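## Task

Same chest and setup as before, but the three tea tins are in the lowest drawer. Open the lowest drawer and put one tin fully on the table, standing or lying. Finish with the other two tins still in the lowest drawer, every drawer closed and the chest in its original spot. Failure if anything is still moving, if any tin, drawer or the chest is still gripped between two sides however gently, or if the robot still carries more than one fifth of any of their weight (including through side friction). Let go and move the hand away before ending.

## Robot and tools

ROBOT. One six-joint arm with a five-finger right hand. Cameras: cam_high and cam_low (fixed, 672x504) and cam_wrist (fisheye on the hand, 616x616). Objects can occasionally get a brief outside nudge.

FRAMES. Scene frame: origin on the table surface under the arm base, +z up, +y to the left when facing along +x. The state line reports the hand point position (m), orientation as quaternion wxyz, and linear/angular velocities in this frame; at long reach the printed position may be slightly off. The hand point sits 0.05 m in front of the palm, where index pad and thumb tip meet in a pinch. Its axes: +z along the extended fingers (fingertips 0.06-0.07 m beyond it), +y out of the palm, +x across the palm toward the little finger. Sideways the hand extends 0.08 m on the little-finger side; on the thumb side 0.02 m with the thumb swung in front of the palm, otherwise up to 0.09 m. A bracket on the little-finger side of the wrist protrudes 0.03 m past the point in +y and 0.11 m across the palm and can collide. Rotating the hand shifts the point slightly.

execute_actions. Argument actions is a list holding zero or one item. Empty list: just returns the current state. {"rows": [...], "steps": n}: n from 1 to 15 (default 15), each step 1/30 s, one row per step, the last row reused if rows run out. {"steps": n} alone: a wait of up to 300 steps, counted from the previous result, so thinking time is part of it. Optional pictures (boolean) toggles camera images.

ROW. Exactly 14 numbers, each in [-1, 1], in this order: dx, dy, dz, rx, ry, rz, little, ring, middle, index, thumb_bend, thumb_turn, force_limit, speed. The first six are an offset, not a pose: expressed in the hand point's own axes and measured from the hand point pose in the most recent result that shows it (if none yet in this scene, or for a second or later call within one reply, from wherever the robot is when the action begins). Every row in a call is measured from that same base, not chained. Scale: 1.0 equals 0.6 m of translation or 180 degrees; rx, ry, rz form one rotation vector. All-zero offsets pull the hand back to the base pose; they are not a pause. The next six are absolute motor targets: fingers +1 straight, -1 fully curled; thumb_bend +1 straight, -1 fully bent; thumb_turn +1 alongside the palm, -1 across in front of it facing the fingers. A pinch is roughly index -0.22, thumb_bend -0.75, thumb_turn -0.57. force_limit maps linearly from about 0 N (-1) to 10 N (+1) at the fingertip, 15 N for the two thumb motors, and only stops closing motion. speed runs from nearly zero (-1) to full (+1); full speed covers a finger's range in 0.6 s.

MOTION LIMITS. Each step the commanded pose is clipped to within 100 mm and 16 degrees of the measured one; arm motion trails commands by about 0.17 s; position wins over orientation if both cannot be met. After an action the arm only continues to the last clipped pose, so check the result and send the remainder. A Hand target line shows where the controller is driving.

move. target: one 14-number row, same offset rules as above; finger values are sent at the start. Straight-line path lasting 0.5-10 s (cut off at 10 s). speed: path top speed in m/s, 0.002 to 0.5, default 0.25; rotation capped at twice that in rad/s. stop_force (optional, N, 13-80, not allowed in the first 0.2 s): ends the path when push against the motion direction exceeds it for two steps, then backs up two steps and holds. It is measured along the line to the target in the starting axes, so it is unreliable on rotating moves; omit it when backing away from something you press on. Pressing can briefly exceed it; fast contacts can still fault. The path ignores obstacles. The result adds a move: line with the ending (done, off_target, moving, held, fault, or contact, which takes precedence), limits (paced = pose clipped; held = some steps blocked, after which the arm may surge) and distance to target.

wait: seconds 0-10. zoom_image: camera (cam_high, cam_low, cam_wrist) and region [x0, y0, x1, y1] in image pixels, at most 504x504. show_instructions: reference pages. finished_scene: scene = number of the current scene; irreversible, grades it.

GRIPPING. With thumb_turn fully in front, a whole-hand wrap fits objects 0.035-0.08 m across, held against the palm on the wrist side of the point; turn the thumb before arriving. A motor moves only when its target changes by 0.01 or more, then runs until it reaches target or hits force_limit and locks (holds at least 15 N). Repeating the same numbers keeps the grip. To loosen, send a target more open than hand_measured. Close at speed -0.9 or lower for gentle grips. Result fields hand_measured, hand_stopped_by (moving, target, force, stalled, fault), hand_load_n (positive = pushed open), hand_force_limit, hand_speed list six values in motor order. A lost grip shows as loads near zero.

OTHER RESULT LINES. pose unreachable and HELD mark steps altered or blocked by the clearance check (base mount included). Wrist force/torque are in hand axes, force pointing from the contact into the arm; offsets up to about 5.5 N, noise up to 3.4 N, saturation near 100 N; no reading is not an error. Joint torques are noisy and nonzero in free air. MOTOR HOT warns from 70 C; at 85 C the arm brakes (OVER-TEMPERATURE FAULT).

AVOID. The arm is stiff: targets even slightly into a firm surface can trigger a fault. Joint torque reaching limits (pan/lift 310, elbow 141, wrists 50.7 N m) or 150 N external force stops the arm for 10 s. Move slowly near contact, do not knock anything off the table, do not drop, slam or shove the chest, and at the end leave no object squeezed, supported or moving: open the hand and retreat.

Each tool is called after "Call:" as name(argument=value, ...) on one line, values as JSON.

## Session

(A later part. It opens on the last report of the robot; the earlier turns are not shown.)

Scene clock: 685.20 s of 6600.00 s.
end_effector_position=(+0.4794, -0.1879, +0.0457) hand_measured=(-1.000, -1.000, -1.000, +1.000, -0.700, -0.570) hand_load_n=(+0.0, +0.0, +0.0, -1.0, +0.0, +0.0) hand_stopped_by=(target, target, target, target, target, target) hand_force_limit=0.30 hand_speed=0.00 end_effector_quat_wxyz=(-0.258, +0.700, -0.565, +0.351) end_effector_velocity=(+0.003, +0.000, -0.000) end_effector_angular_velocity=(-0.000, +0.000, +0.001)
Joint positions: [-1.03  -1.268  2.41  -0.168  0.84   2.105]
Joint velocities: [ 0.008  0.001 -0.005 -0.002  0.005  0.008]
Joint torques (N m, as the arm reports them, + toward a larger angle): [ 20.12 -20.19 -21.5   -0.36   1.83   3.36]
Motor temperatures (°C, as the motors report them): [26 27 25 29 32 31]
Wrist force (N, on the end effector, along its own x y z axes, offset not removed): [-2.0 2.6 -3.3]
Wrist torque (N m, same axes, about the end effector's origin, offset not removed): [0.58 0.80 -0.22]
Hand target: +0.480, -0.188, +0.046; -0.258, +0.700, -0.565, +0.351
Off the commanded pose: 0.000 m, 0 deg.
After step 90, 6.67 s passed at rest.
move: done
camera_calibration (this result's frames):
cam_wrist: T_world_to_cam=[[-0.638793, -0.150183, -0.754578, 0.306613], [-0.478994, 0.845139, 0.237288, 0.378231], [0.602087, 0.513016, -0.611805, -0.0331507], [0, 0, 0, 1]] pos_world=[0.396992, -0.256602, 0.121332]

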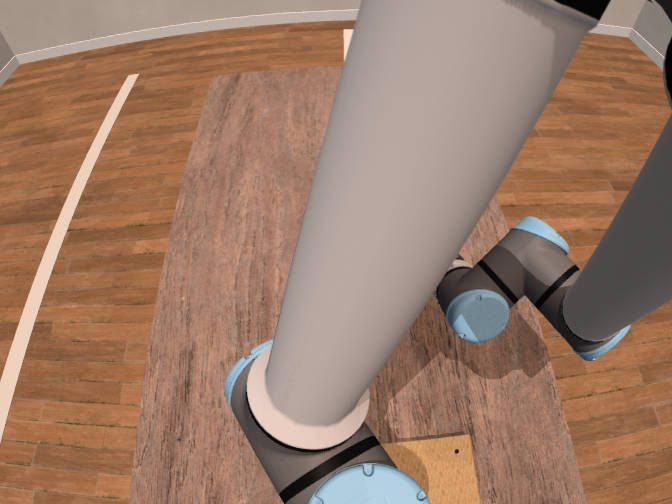

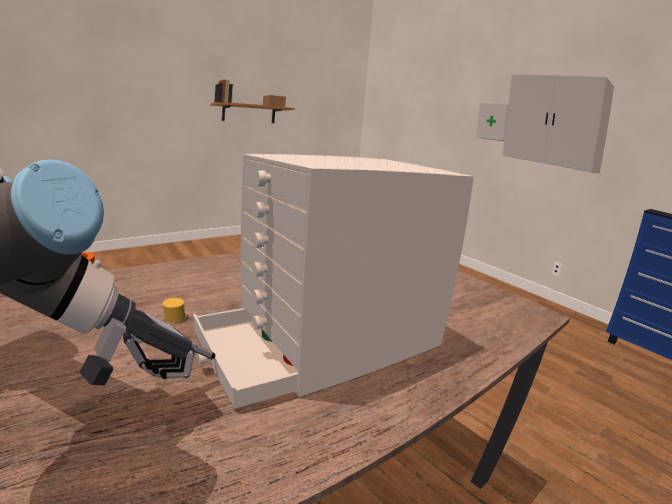

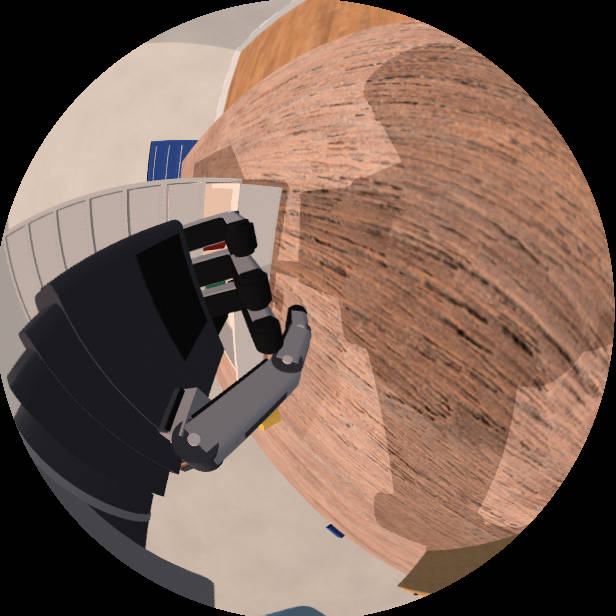

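Call:
move(target=[-0.003,0.013,0.002,0,0,0,-1,-1,-1,1,-0.7,-0.57,0.3,0], speed=0.006)

Call:
move(target=[0.0299,-0.0933,0.1245,0,0,0,-1,-1,-1,1,-0.7,-0.57,0.3,0], speed=0.025, stop_force=18)

Call:
zoom_image(camera="cam_low", region=[100,240,340,440])

Scene clock: 706.47 s of 6600.00 s.
end_effector_position=(+0.4755, -0.1879, +0.0389) hand_measured=(-1.000, -1.000, -1.000, +1.000, -0.700, -0.570) hand_load_n=(+0.0, +0.0, +0.0, +0.0, +0.0, +0.0) hand_stopped_by=(target, target, target, target, target, target) hand_force_limit=0.30 hand_speed=0.00 end_effector_quat_wxyz=(-0.258, +0.700, -0.565, +0.351) end_effector_velocity=(-0.001, +0.000, -0.002) end_effector_angular_velocity=(+0.001, +0.001, -0.001)
Joint positions: [-1.041 -1.254  2.418 -0.181  0.834  2.093]
Joint velocities: [-0.003  0.003  0.002 -0.002 -0.001 -0.002]
Joint torques (N m, as the arm reports them, + toward a larger angle): [-25.41 -19.99  -8.62   0.98  -4.25  -1.91]
Motor temperatures (°C, as the motors report them): [26 27 25 29 32 31]
Wrist force (N, on the end effector, along its own x y z axes, offset not removed): [0.8 -5.2 1.7]
Wrist torque (N m, same axes, about the end effector's origin, offset not removed): [-0.77 0.06 -0.30]
Hand target: +0.475, -0.188, +0.039; -0.258, +0.700, -0.565, +0.351
Off the commanded pose: 0.000 m, 0 deg.
After step 90, 16.67 s passed at rest.
move: done
camera_calibration (this result's frames):
cam_wrist: T_world_to_cam=[[-0.638808, -0.150177, -0.754567, 0.298946], [-0.47899, 0.845136, 0.237305, 0.378046], [0.602074, 0.513023, -0.611813, -0.0349477], [0, 0, 0, 1]] pos_world=[0.39309, -0.256676, 0.114481]

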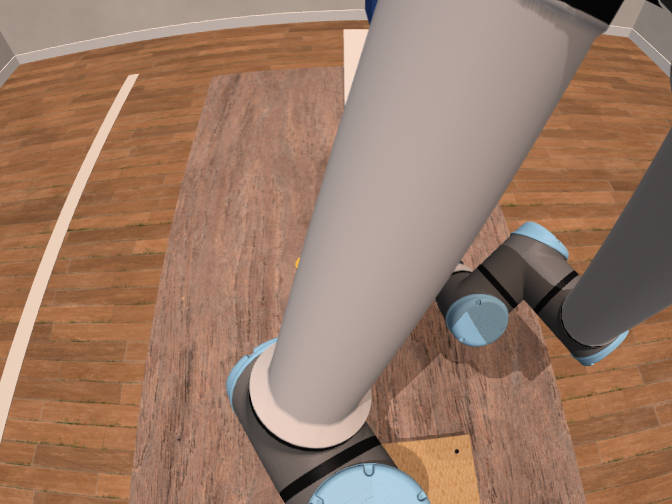

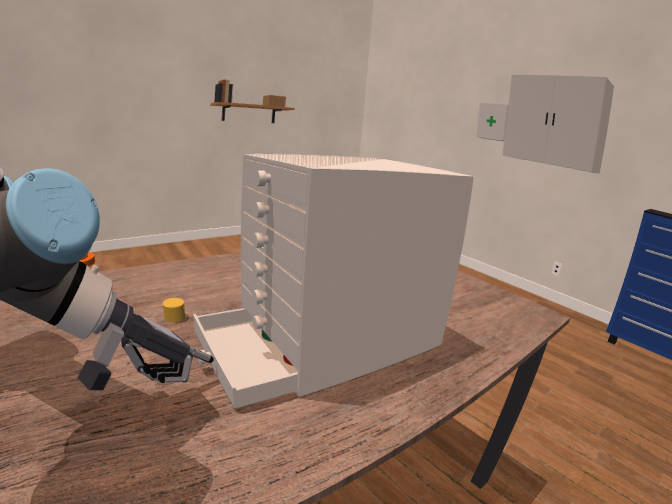

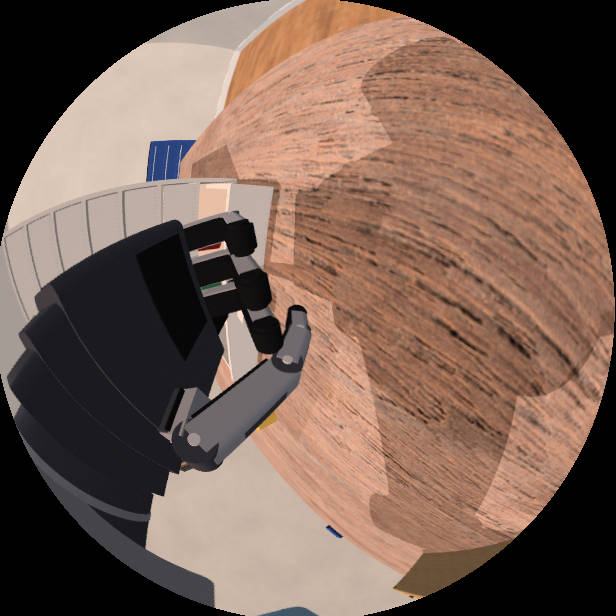

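Scene clock: 710.60 s of 6600.00 s.
end_effector_position=(+0.5700, -0.1953, +0.0388) hand_measured=(-1.000, -1.000, -1.000, +1.000, -0.700, -0.570) hand_load_n=(+0.0, +0.0, +0.0, +0.0, +0.0, +0.0) hand_stopped_by=(target, target, target, target, target, target) hand_force_limit=0.30 hand_speed=0.00 end_effector_quat_wxyz=(-0.258, +0.700, -0.565, +0.352) end_effector_velocity=(+0.003, -0.000, +0.000) end_effector_angular_velocity=(+0.001, +0.000, +0.000)
Joint positions: [-0.839 -1.194  2.258 -0.211  0.957  2.299]
Joint velocities: [ 0.006  0.003 -0.006  0.001  0.004  0.005]
Joint torques (N m, as the arm reports them, + toward a larger angle): [ 24.43 -26.21 -27.26   3.07   2.82   2.6 ]
Motor temperatures (°C, as the motors report them): [26 27 25 29 32 31]
Wrist force (N, on the end effector, along its own x y z axes, offset not removed): [1.5 -3.6 3.1]
Wrist torque (N m, same axes, about the end effector's origin, offset not removed): [-0.71 -0.05 -0.15]
Hand target: +0.570, -0.195, +0.039; -0.258, +0.700, -0.565, +0.352
Off the commanded pose: 0.000 m, 0 deg.
move: done
camera_calibration (this result's frames):
cam_wrist: T_world_to_cam=[[-0.638598, -0.150275, -0.754725, 0.358018], [-0.47897, 0.84524, 0.236975, 0.429483], [0.602313, 0.512823, -0.611745, -0.0882367], [0, 0, 0, 1]] pos_world=[0.487485, -0.263965, 0.11445]

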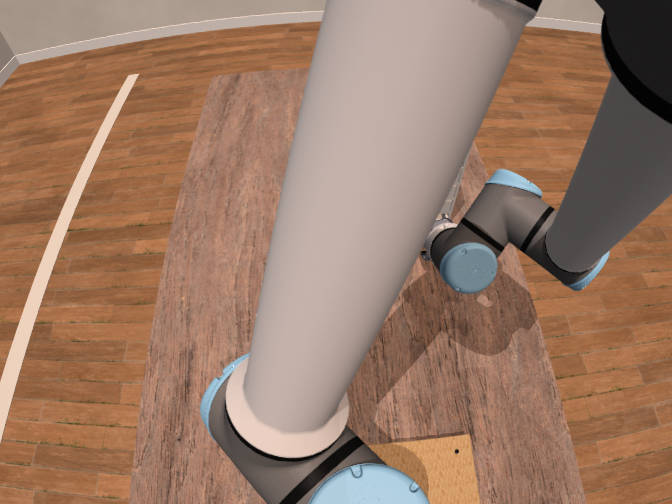

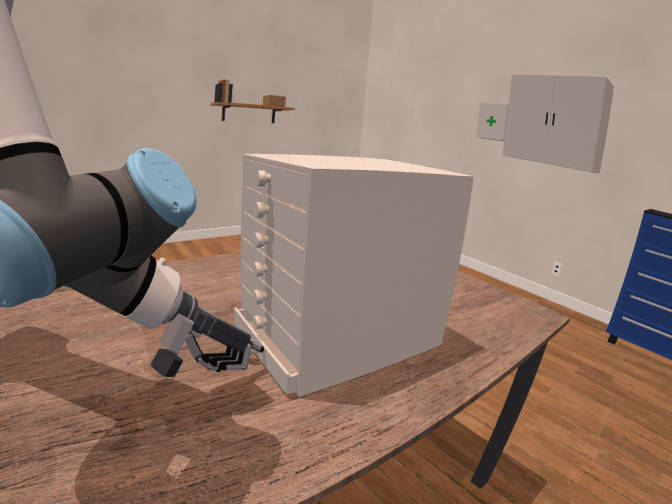

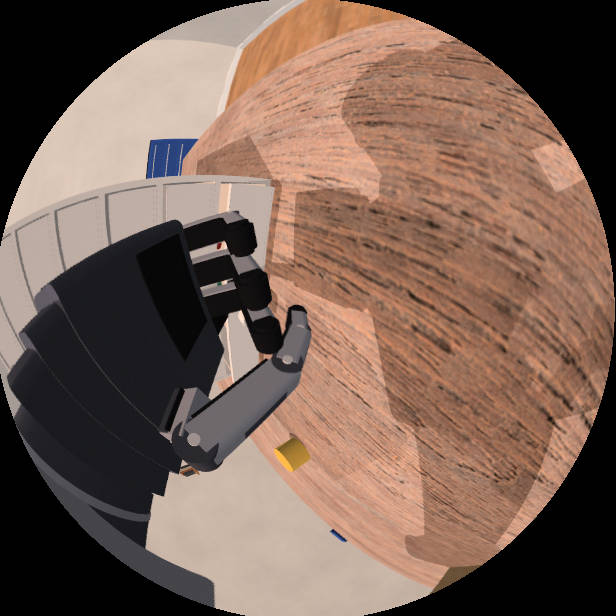

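Region (100, 240, 340, 440) of cam_low's 672x504 image, scaled by 2.100, with more detail than that image has.

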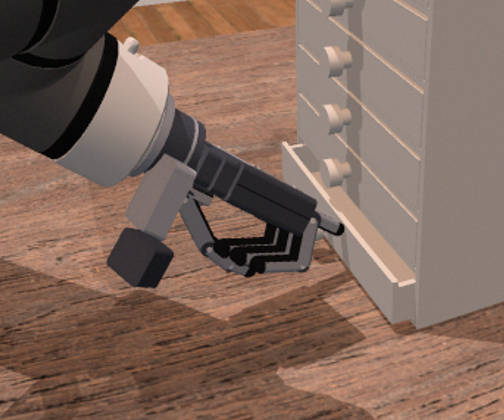

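Call:
move(target=[0.0038,-0.0118,0.0157,0,0,0,-1,-1,-1,1,-0.7,-0.57,0.3,0], speed=0.012, stop_force=15)

Call:
move(target=[0.0079,-0.0245,0.0328,0,0,0,-1,-1,-1,1,-0.7,-0.57,0.3,0], speed=0.003, stop_force=13)

Call:
zoom_image(camera="cam_low", region=[100,240,340,440])

Scene clock: 721.13 s of 6600.00 s.
end_effector_position=(+0.5815, -0.1962, +0.0389) hand_measured=(-1.000, -1.000, -1.000, +1.000, -0.700, -0.570) hand_load_n=(+0.0, +0.0, +0.0, +0.0, +0.0, +0.0) hand_stopped_by=(target, target, target, target, target, target) hand_force_limit=0.30 hand_speed=0.00 end_effector_quat_wxyz=(-0.258, +0.700, -0.565, +0.352) end_effector_velocity=(+0.004, -0.001, +0.000) end_effector_angular_velocity=(-0.000, -0.001, -0.000)
Joint positions: [-0.819 -1.185  2.238 -0.21   0.97   2.316]
Joint velocities: [ 0.005  0.003 -0.007 -0.     0.004  0.006]
Joint torques (N m, as the arm reports them, + toward a larger angle): [ 17.51 -34.63 -25.52   3.49   2.48   2.02]
Motor temperatures (°C, as the motors report them): [26 27 25 29 32 31]
Wrist force (N, on the end effector, along its own x y z axes, offset not removed): [-1.5 -7.9 -2.6]
Wrist torque (N m, same axes, about the end effector's origin, offset not removed): [-1.01 0.45 -0.49]
Hand target: +0.582, -0.196, +0.039; -0.258, +0.700, -0.565, +0.352
Off the commanded pose: 0.000 m, 0 deg.
After step 90, 6.33 s passed at rest.
move: done
camera_calibration (this result's frames):
cam_wrist: T_world_to_cam=[[-0.638576, -0.150281, -0.754743, 0.365265], [-0.47898, 0.84524, 0.236956, 0.435782], [0.602328, 0.512821, -0.611731, -0.0947352], [0, 0, 0, 1]] pos_world=[0.499041, -0.264865, 0.114467]

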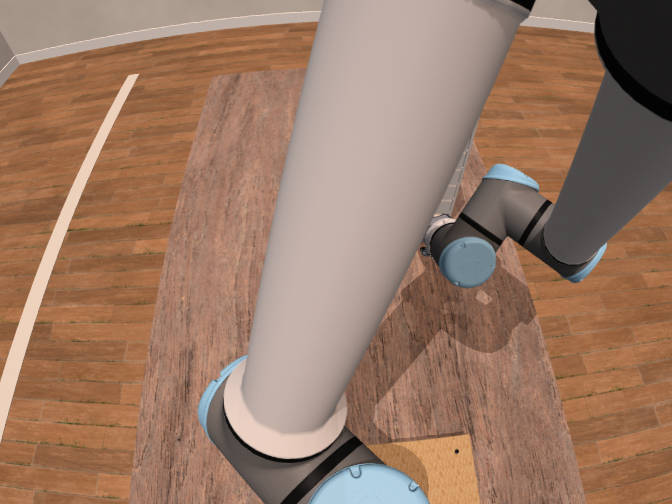

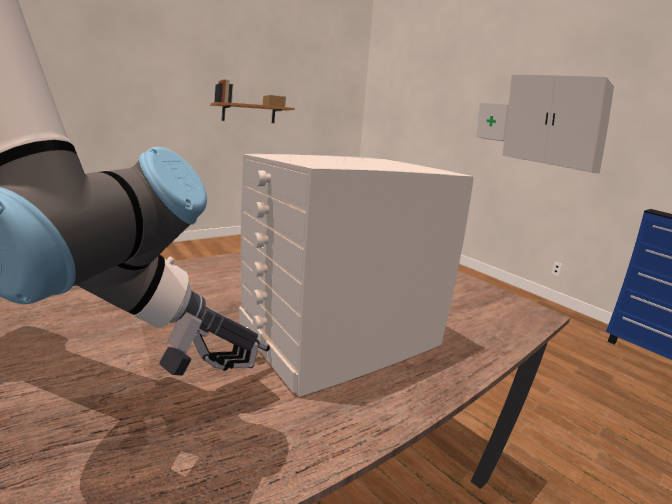

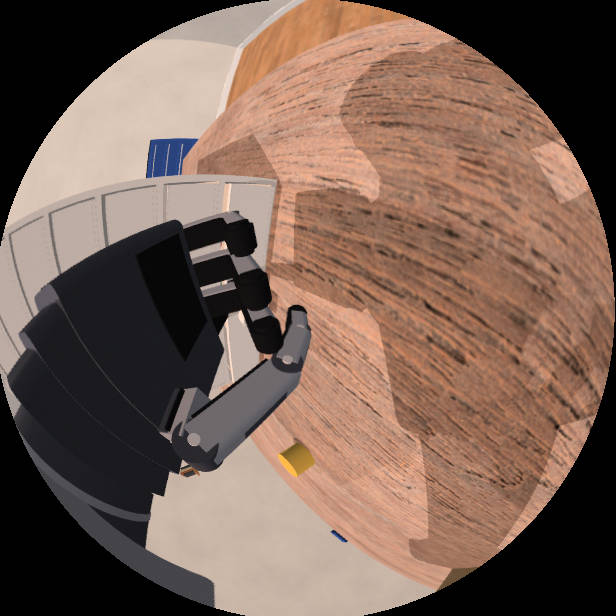

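Scene clock: 724.80 s of 6600.00 s.
end_effector_position=(+0.5914, -0.1968, +0.0388) hand_measured=(-1.000, -1.000, -1.000, +1.000, -0.700, -0.570) hand_load_n=(+0.0, +0.0, +0.0, -2.5, +0.0, +0.0) hand_stopped_by=(target, target, target, target, target, target) hand_force_limit=0.30 hand_speed=0.00 end_effector_quat_wxyz=(-0.258, +0.700, -0.565, +0.352) end_effector_velocity=(-0.001, -0.000, -0.000) end_effector_angular_velocity=(-0.001, +0.001, -0.001)
Joint positions: [-0.803 -1.177  2.22  -0.209  0.98   2.331]
Joint velocities: [-0.001  0.     0.001 -0.001  0.    -0.001]
Joint torques (N m, as the arm reports them, + toward a larger angle): [-24.87 -48.99 -21.07  -0.25  -1.14  -1.93]
Motor temperatures (°C, as the motors report them): [26 27 25 29 32 31]
Wrist force (N, on the end effector, along its own x y z axes, offset not removed): [-5.2 2.3 -22.1]
Wrist torque (N m, same axes, about the end effector's origin, offset not removed): [1.19 0.37 -0.40]
Hand target: +0.591, -0.197, +0.039; -0.258, +0.700, -0.565, +0.352
Off the commanded pose: 0.015 m, 0 deg.
move: contact
camera_calibration (this result's frames):
cam_wrist: T_world_to_cam=[[-0.638687, -0.150129, -0.754679, 0.371493], [-0.478921, 0.845212, 0.237175, 0.441035], [0.602256, 0.512912, -0.611726, -0.100283], [0, 0, 0, 1]] pos_world=[0.508885, -0.265559, 0.11441]

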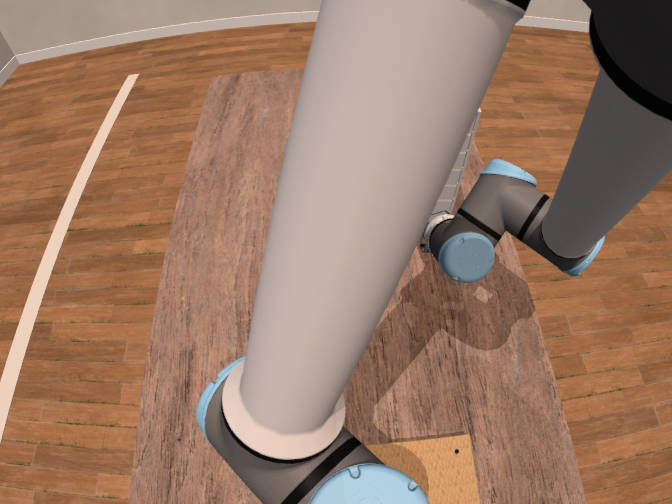

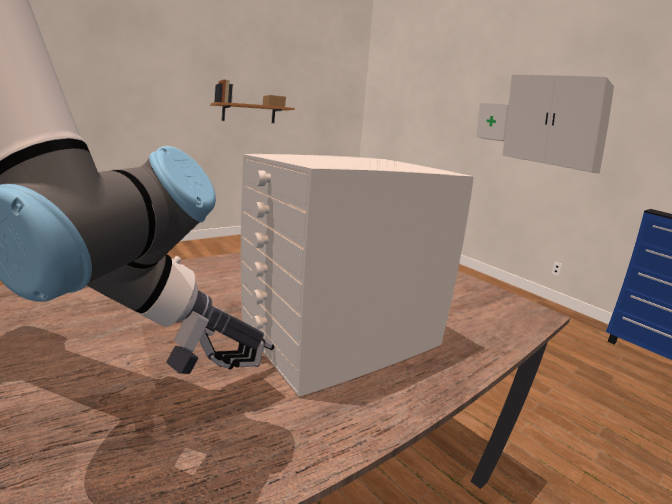

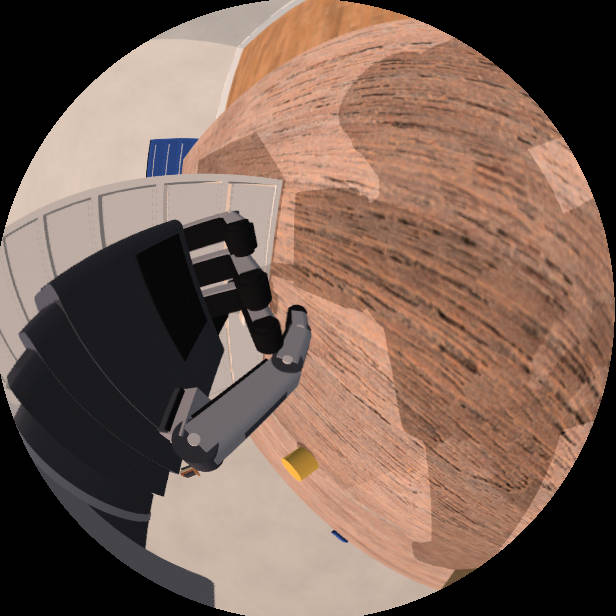

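Region (100, 240, 340, 440) of cam_low's 672x504 image, scaled by 2.100, with more detail than that image has.

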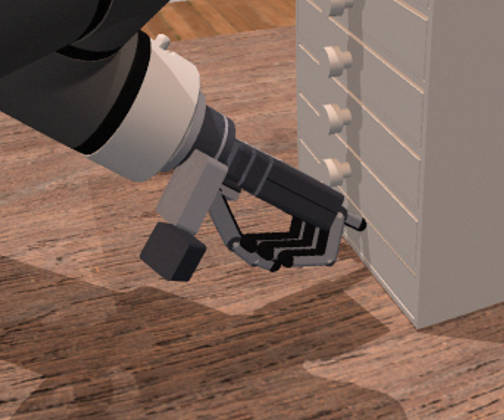

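Call:
move(target=[-0.0251,0.0785,-0.105,0,0,0,-1,-1,-1,1,-0.7,-0.57,0.3,0], speed=0.06)

Call:
move(target=[0.06,-0.228,-0.186,0,0,0,-1,-1,-1,1,-0.7,-0.57,0.3,0], speed=0.15)

Call:
zoom_image(camera="cam_low", region=[140,140,480,420])

Scene clock: 736.67 s of 6600.00 s.
end_effector_position=(+0.5119, -0.1907, +0.0389) hand_measured=(-1.000, -1.000, -1.000, +1.000, -0.700, -0.570) hand_load_n=(+0.0, +0.0, +0.0, +0.0, +0.0, +0.0) hand_stopped_by=(target, target, target, target, target, target) hand_force_limit=0.30 hand_speed=0.00 end_effector_quat_wxyz=(-0.258, +0.700, -0.565, +0.351) end_effector_velocity=(-0.003, +0.000, +0.000) end_effector_angular_velocity=(+0.002, +0.000, -0.000)
Joint positions: [-0.953 -1.236  2.358 -0.202  0.885  2.188]
Joint velocities: [-0.007 -0.002  0.004  0.003 -0.005 -0.006]
Joint torques (N m, as the arm reports them, + toward a larger angle): [-19.75 -58.24 -12.13   4.3   -3.53  -1.2 ]
Motor temperatures (°C, as the motors report them): [26 27 25 29 32 31]
Wrist force (N, on the end effector, along its own x y z axes, offset not removed): [1.7 -6.1 -1.0]
Wrist torque (N m, same axes, about the end effector's origin, offset not removed): [-0.68 0.04 -0.02]
Hand target: +0.511, -0.191, +0.039; -0.258, +0.700, -0.565, +0.351
Off the commanded pose: 0.000 m, 0 deg.
After step 90, 7.07 s passed at rest.
move: done
camera_calibration (this result's frames):
cam_wrist: T_world_to_cam=[[-0.638805, -0.150087, -0.754587, 0.321781], [-0.478894, 0.845191, 0.237305, 0.397738], [0.602153, 0.512959, -0.611788, -0.0553968], [0, 0, 0, 1]] pos_world=[0.429387, -0.259453, 0.114536]

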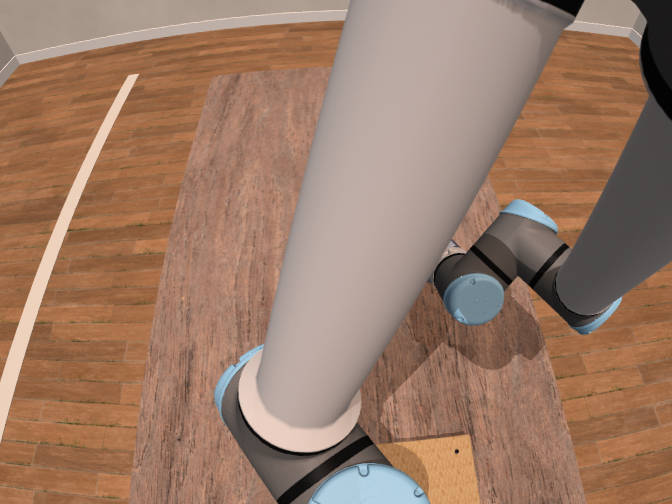

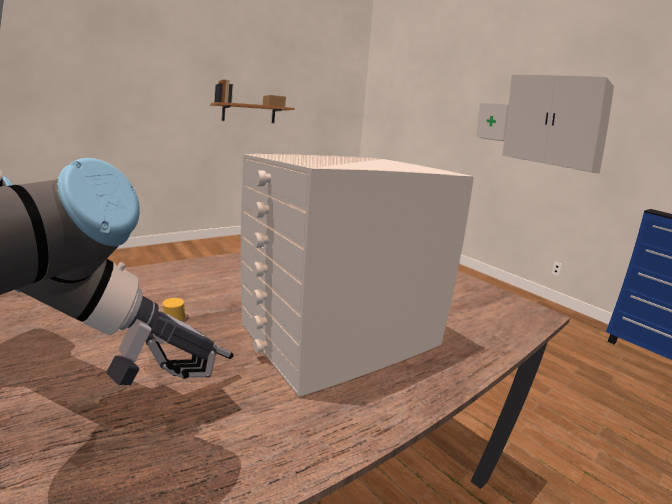

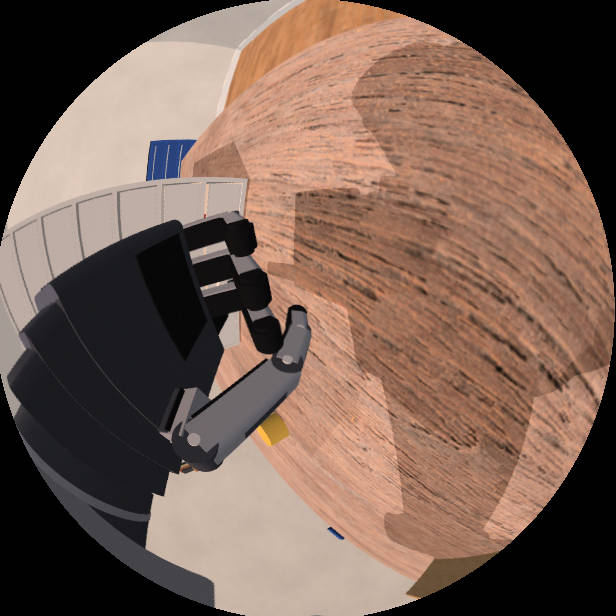

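Scene clock: 738.47 s of 6600.00 s.
end_effector_position=(+0.5117, -0.1905, +0.2187) hand_measured=(-1.000, -1.000, -1.000, +1.000, -0.700, -0.570) hand_load_n=(+0.0, +0.0, +0.0, +0.0, +0.0, +0.0) hand_stopped_by=(target, target, target, target, target, target) hand_force_limit=0.30 hand_speed=0.00 end_effector_quat_wxyz=(-0.258, +0.700, -0.565, +0.352) end_effector_velocity=(+0.000, -0.001, +0.003) end_effector_angular_velocity=(-0.001, -0.001, +0.001)
Joint positions: [-0.954 -1.551  2.254  0.219  0.884  2.186]
Joint velocities: [-0.001 -0.004 -0.003  0.008 -0.001 -0.002]
Joint torques (N m, as the arm reports them, + toward a larger angle): [-17.52 -52.95 -37.58   3.64  -3.61  -1.99]
Motor temperatures (°C, as the motors report them): [26 27 25 29 32 31]
Wrist force (N, on the end effector, along its own x y z axes, offset not removed): [1.6 1.5 4.5]
Wrist torque (N m, same axes, about the end effector's origin, offset not removed): [-0.10 0.09 0.07]
Hand target: +0.512, -0.190, +0.219; -0.258, +0.700, -0.565, +0.351
Off the commanded pose: 0.000 m, 0 deg.
move: done
camera_calibration (this result's frames):
cam_wrist: T_world_to_cam=[[-0.638781, -0.150071, -0.754611, 0.457394], [-0.478869, 0.845213, 0.237276, 0.354794], [0.602198, 0.512927, -0.61177, 0.0544795], [0, 0, 0, 1]] pos_world=[0.429268, -0.259179, 0.2943]

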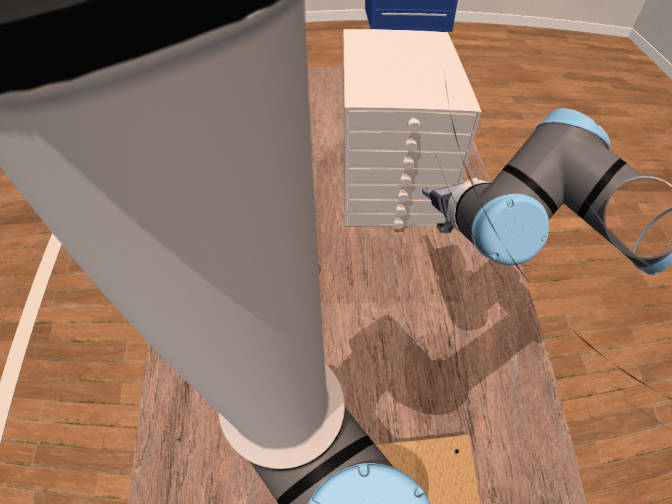

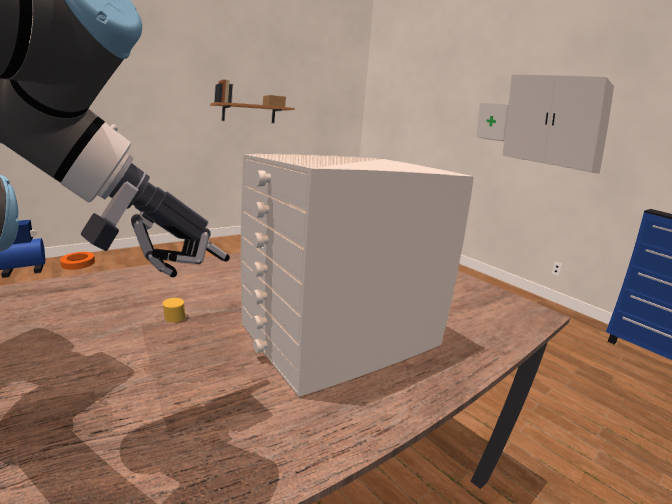

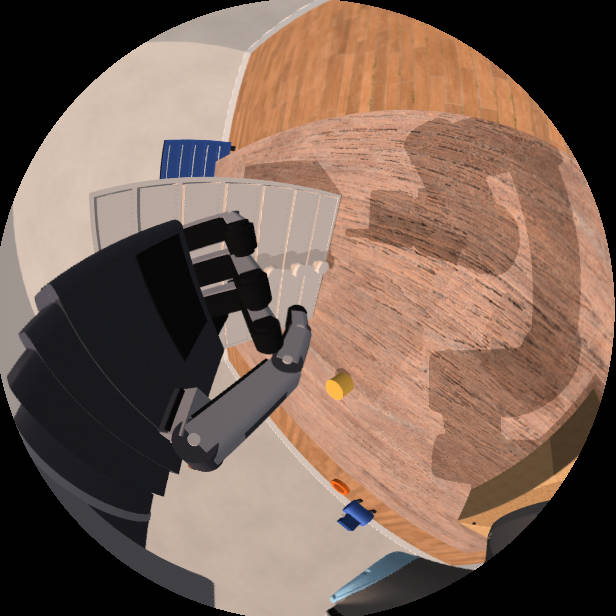

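Region (140, 140, 480, 420) of cam_low's 672x504 image, scaled by 1.482, with more detail than that image has; it fills the top 415 rows of this view, and the rest is white.

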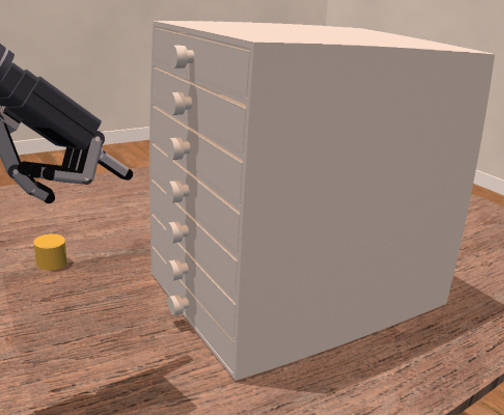

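All drawers are flush, the tin is on the table, and the arm is clear.

Call:
finished_scene(scene=2)

The scene is finished: the task was done.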